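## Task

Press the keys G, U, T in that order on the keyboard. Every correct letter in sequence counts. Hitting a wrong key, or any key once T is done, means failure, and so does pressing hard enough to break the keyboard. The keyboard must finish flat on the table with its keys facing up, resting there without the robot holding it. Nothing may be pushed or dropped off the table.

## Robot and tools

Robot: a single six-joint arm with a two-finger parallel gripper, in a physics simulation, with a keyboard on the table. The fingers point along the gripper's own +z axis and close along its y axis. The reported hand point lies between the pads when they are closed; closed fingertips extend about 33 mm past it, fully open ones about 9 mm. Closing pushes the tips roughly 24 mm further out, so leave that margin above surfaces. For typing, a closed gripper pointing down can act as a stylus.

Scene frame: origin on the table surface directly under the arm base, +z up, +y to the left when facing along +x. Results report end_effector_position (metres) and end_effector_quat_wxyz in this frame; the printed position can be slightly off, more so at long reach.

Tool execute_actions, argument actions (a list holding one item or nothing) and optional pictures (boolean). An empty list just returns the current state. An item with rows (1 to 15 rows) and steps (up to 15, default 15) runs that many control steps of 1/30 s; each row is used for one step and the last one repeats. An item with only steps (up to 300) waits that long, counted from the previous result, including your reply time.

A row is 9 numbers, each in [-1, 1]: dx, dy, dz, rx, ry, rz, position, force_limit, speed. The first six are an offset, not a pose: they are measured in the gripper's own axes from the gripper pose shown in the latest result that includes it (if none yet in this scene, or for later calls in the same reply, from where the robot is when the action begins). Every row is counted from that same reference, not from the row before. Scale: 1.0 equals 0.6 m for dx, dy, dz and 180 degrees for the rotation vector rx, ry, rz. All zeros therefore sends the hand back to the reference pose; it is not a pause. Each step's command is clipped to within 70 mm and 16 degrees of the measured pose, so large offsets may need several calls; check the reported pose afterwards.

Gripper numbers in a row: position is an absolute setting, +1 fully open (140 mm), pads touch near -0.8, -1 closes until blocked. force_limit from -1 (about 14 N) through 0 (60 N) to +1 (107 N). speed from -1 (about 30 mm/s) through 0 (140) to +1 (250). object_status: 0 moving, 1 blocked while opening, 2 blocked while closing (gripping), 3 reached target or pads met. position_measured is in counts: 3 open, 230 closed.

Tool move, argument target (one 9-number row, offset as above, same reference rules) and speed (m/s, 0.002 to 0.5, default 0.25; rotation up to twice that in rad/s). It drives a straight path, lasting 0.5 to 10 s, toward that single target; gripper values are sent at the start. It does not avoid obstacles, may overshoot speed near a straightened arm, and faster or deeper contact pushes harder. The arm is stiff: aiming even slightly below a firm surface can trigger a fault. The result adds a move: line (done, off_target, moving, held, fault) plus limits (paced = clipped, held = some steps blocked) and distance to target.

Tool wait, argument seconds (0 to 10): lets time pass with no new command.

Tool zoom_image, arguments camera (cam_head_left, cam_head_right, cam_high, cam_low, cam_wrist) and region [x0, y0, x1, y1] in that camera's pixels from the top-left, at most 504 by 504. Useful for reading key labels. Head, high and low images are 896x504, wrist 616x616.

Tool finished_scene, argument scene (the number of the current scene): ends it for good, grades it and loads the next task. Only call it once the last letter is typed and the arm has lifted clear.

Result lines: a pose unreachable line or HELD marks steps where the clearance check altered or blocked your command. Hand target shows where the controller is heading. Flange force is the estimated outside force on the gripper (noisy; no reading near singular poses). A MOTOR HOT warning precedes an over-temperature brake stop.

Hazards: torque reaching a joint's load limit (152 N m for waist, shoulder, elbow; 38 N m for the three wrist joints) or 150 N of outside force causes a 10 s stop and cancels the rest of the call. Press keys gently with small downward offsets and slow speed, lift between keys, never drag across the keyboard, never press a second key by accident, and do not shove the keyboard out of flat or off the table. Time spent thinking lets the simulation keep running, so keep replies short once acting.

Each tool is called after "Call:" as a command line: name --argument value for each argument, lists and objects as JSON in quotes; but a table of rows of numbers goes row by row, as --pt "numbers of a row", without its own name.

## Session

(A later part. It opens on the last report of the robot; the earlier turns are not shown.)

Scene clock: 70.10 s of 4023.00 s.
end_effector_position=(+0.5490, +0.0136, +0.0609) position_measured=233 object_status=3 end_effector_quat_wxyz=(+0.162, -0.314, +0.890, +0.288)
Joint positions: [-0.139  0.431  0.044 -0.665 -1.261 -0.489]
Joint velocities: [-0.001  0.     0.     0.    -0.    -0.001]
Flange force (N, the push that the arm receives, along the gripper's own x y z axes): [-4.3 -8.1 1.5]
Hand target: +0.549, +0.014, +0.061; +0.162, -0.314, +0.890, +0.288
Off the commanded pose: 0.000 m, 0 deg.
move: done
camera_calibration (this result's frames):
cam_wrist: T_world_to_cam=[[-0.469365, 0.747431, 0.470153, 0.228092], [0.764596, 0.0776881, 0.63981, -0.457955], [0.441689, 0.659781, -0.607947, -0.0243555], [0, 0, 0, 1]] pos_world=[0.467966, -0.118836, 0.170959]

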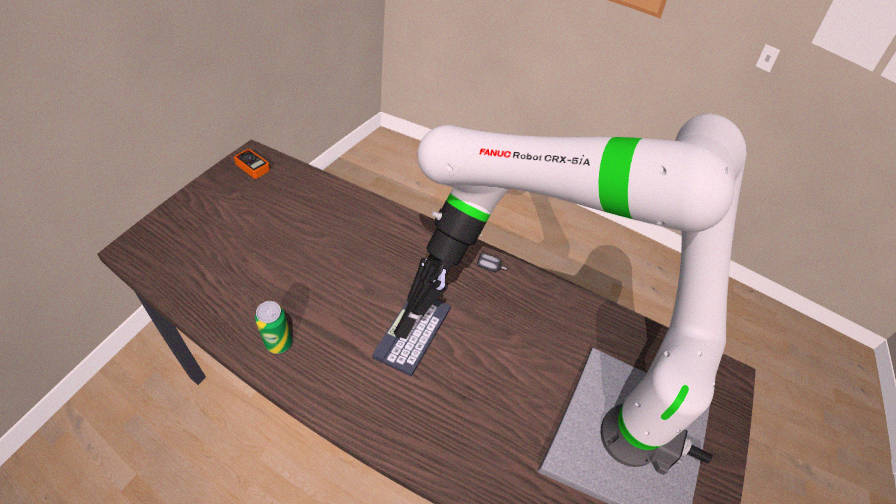

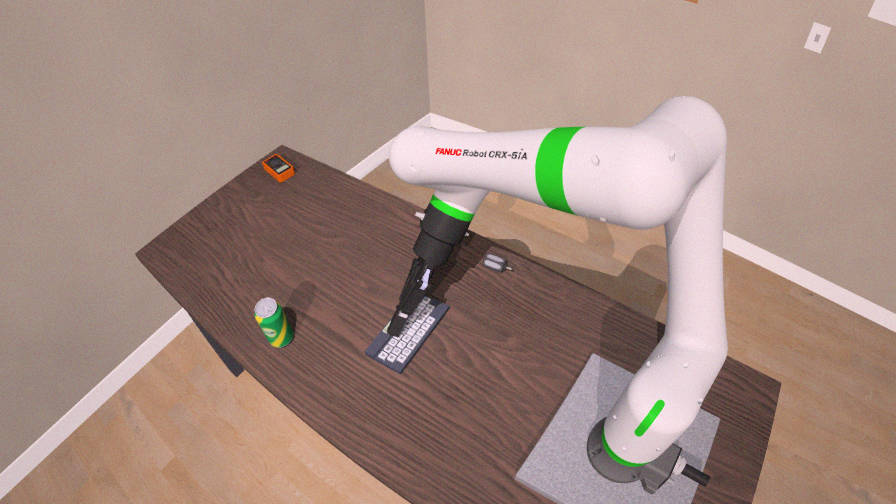

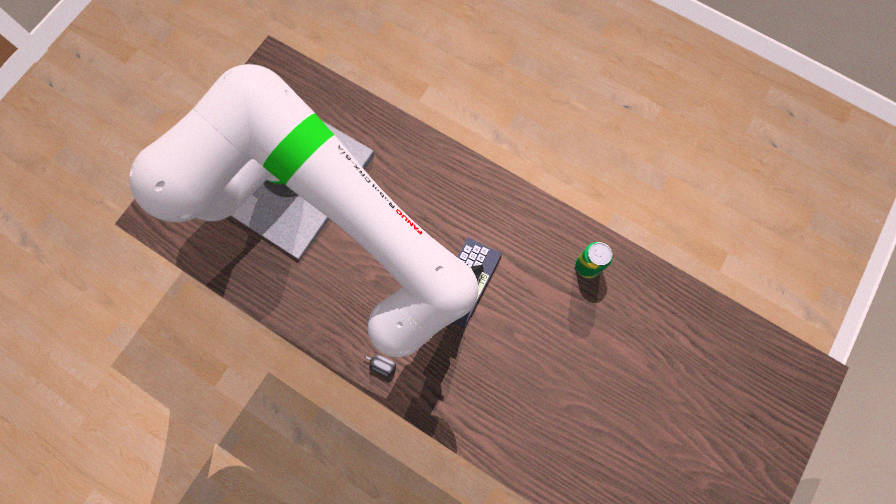

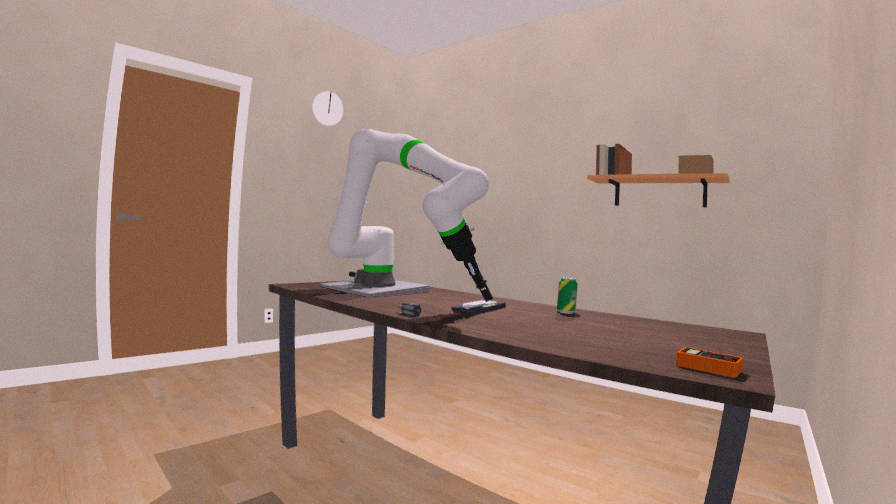

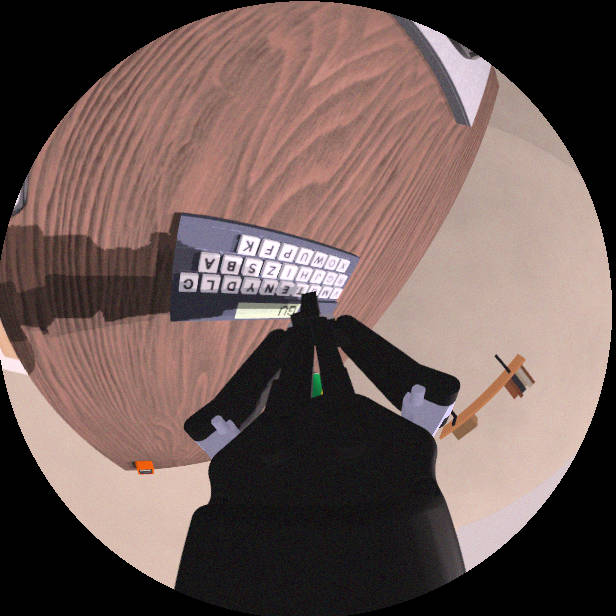

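T is aligned the same way as U was. Press.

Call:
execute_actions --actions '[{"rows": [[0.00063,-0.00055,0.00104,0,0,0,-1,0,0],[0.00125,-0.00109,0.00208,0,0,0,-1,0,0],[0.00188,-0.00164,0.00313,0,0,0,-1,0,0],[0.0025,-0.00219,0.00417,0,0,0,-1,0,0],[0.00313,-0.00273,0.00521,0,0,0,-1,0,0],[0.00375,-0.00328,0.00625,0,0,0,-1,0,0],[0.00422,-0.00369,0.00704,0,0,0,-1,0,0],[0.00469,-0.0041,0.00782,0,0,0,-1,0,0],[0.00508,-0.00444,0.00847,0,0,0,-1,0,0],[0.00547,-0.00478,0.00912,0,0,0,-1,0,0],[0.00586,-0.00512,0.00977,0,0,0,-1,0,0],[0.00618,-0.0054,0.01029,0,0,0,-1,0,0]], "steps": 15}]'

Call:
zoom_image --camera "cam_wrist" --region '[230, 250, 350, 340]'

Scene clock: 73.20 s of 4023.00 s.
end_effector_position=(+0.5490, +0.0136, +0.0530) position_measured=233 object_status=3 end_effector_quat_wxyz=(+0.162, -0.314, +0.890, +0.288)
Joint positions: [-0.14   0.442  0.039 -0.668 -1.249 -0.478]
Joint velocities: [-0.     0.001 -0.001  0.001  0.002 -0.   ]
Flange force (N, the push that the arm receives, along the gripper's own x y z axes): [-3.8 -7.3 1.2]
Hand target: +0.549, +0.014, +0.053; +0.162, -0.314, +0.890, +0.288
Off the commanded pose: 0.000 m, 0 deg.
Steps of this call (steps 1 to 78: nothing new was sent; steps 79 to 93: all 15 steps of this action). Readings (end_effector_position | what the end effector reports):
79: (+0.5490, +0.0136, +0.0607) | position_measured=233 object_status=3
80: (+0.5490, +0.0136, +0.0604) | position_measured=233 object_status=3
82: (+0.5489, +0.0135, +0.0587) | position_measured=233 object_status=3
86: (+0.5489, +0.0137, +0.0557) | position_measured=233 object_status=3
93: the state above
camera_calibration (this result's frames):
cam_wrist: T_world_to_cam=[[-0.469396, 0.747416, 0.470146, 0.231798], [0.76459, 0.0777201, 0.639814, -0.452928], [0.441667, 0.659795, -0.607948, -0.029132], [0, 0, 0, 1]] pos_world=[0.467976, -0.118827, 0.1631]

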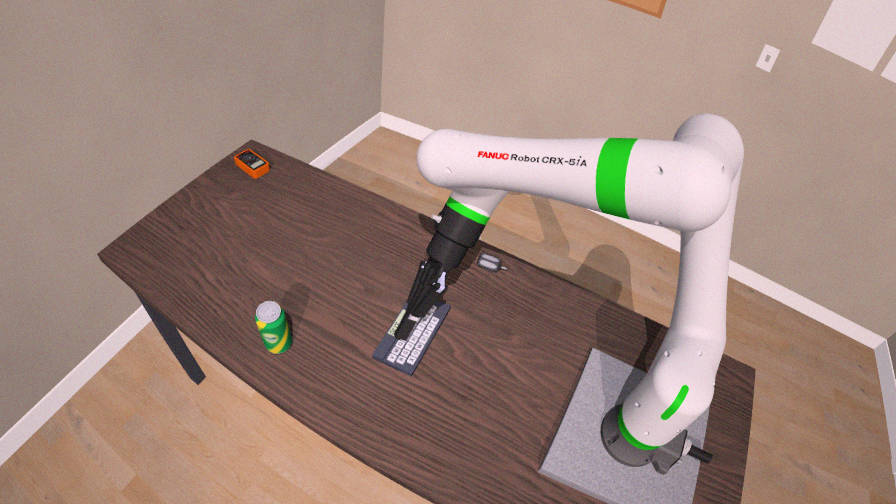

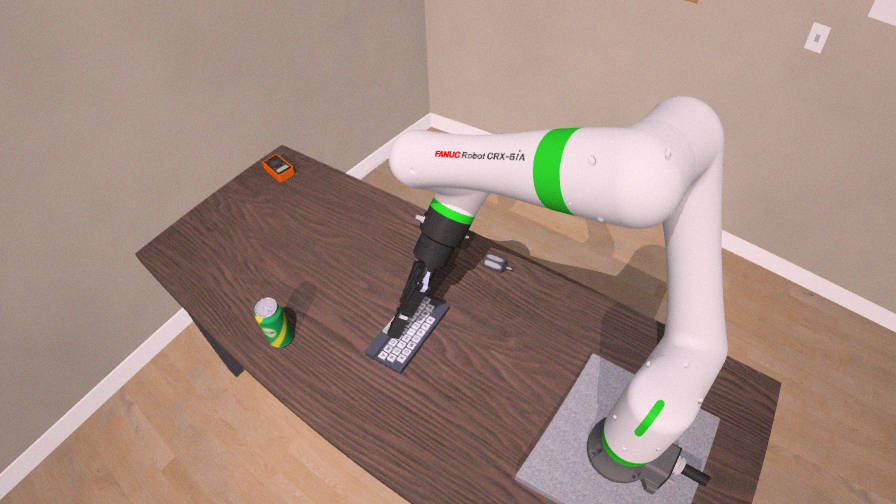

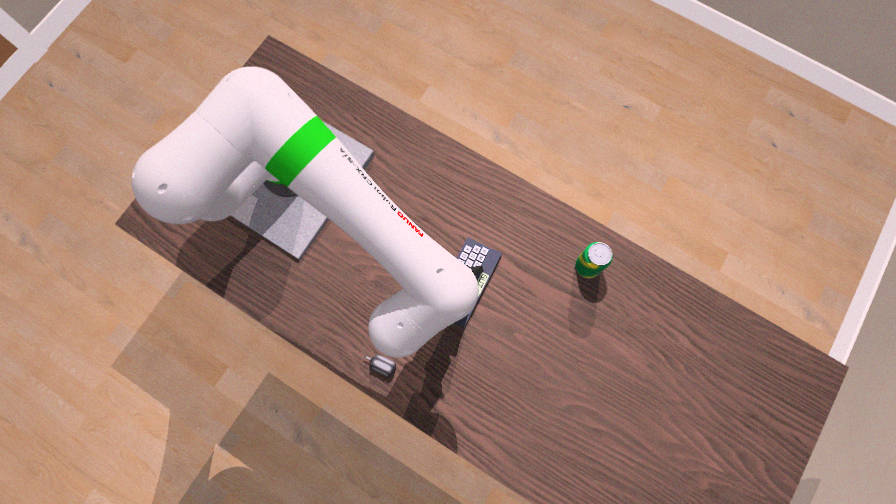

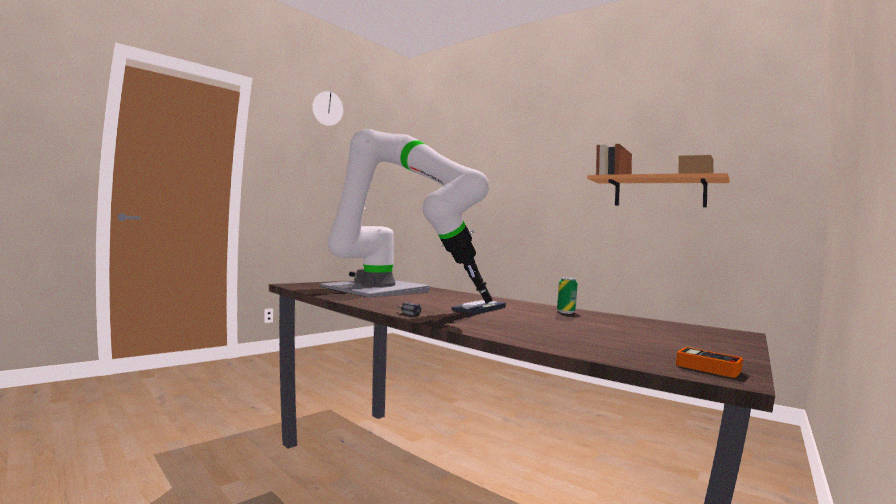

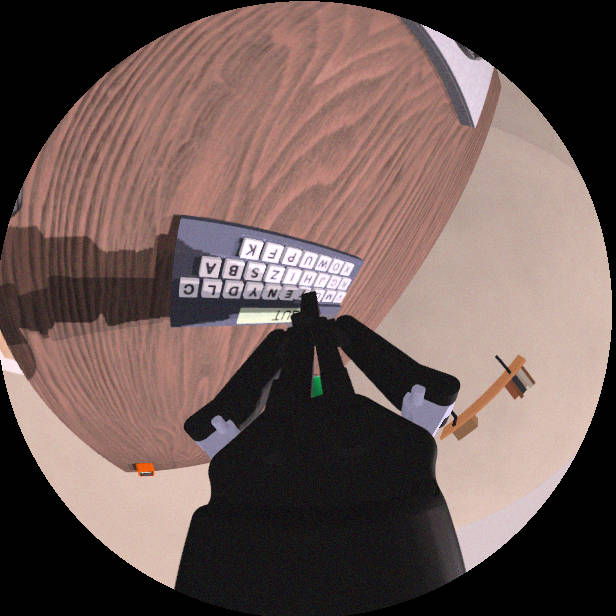

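Region (230, 250, 350, 340) of cam_wrist's 616x616 image, scaled by 4.200, with more detail than that image has; it fills the top 378 rows of this view, and the rest is white.

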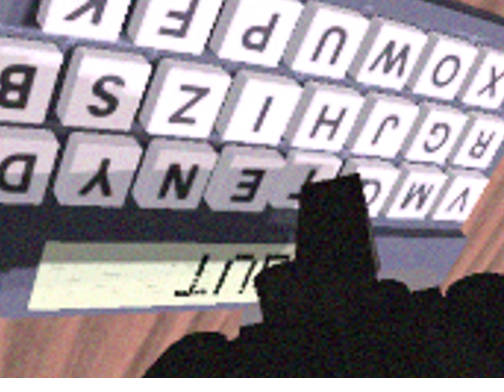

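"GUT" typed. Lift straight up.

Call:
move --target '[-0.0313, 0.0273, -0.0521, 0, 0, 0, -1, 0, 0]' --speed 0.1

Scene clock: 75.77 s of 4023.00 s.
end_effector_position=(+0.5490, +0.0137, +0.0930) position_measured=233 object_status=3 end_effector_quat_wxyz=(+0.162, -0.314, +0.890, +0.288)
Joint positions: [-0.135  0.391  0.068 -0.654 -1.31  -0.534]
Joint velocities: [-0.    -0.     0.    -0.001 -0.001 -0.002]
Flange force (N, the push that the arm receives, along the gripper's own x y z axes): [-4.2 -7.8 0.5]
Hand target: +0.549, +0.014, +0.093; +0.162, -0.314, +0.890, +0.288
Off the commanded pose: 0.000 m, 0 deg.
move: done
camera_calibration (this result's frames):
cam_wrist: T_world_to_cam=[[-0.469446, 0.747376, 0.47016, 0.212995], [0.764635, 0.0778344, 0.639746, -0.478497], [0.441536, 0.659827, -0.608009, -0.00478214], [0, 0, 0, 1]] pos_world=[0.467977, -0.118789, 0.203068]

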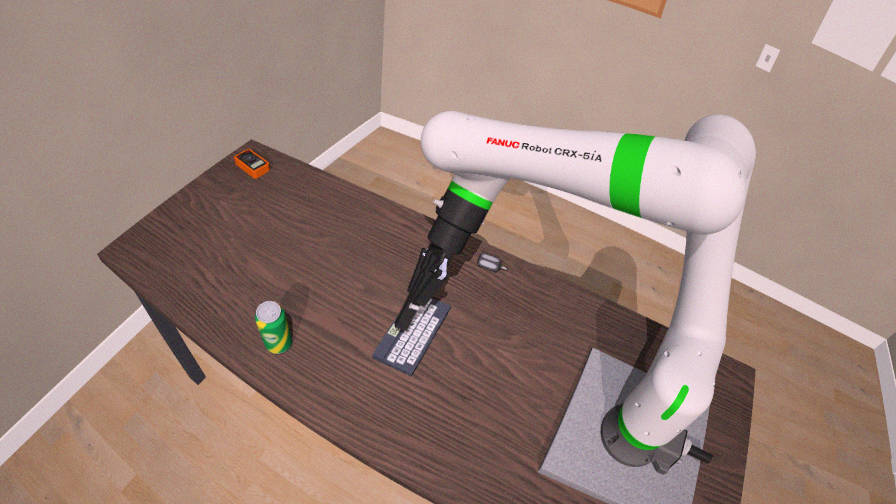

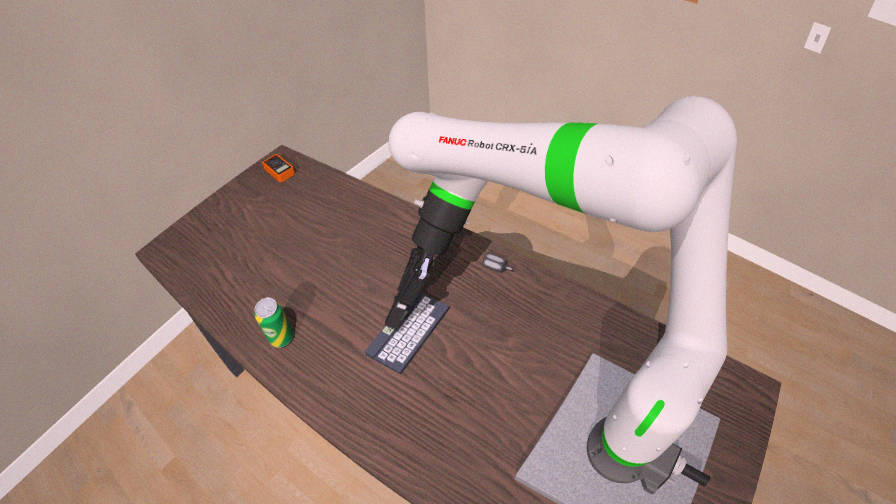

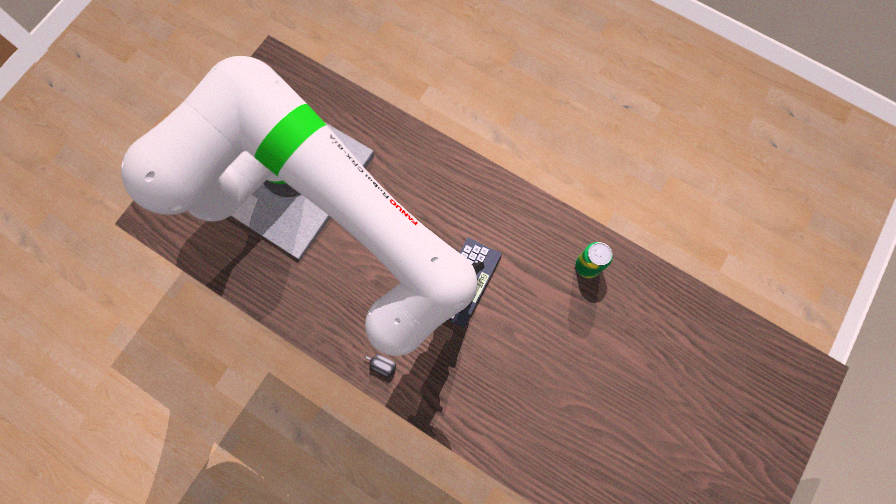

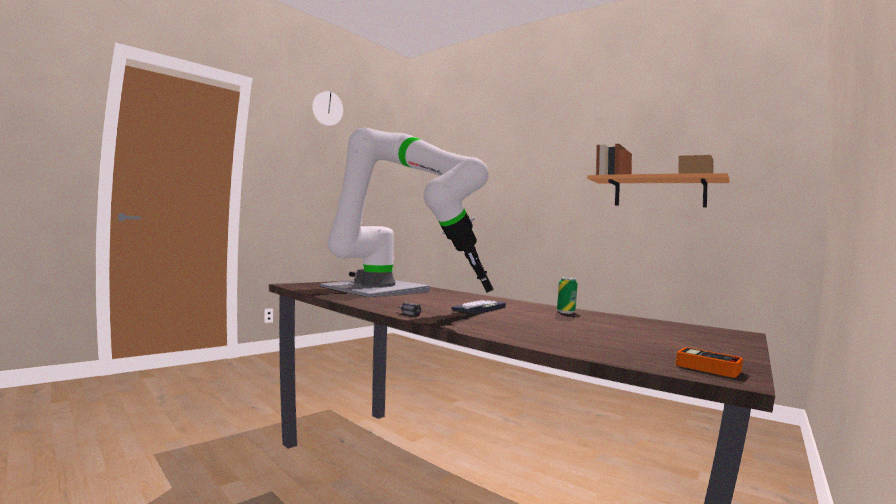

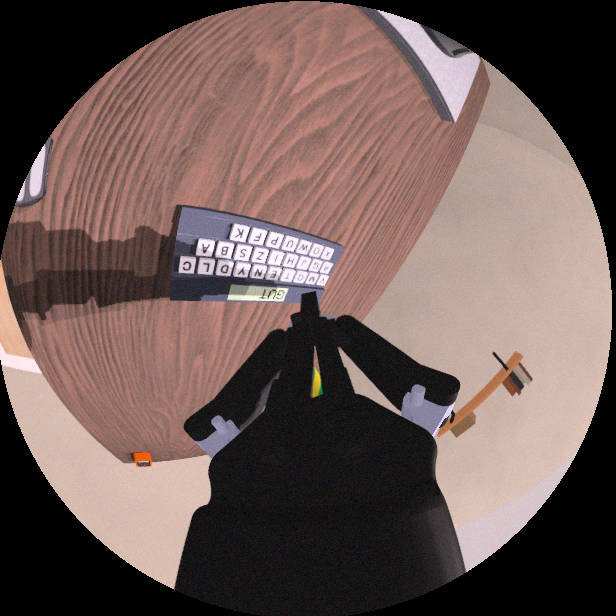

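Call:
finished_scene --scene 2

The scene is finished: the task was done.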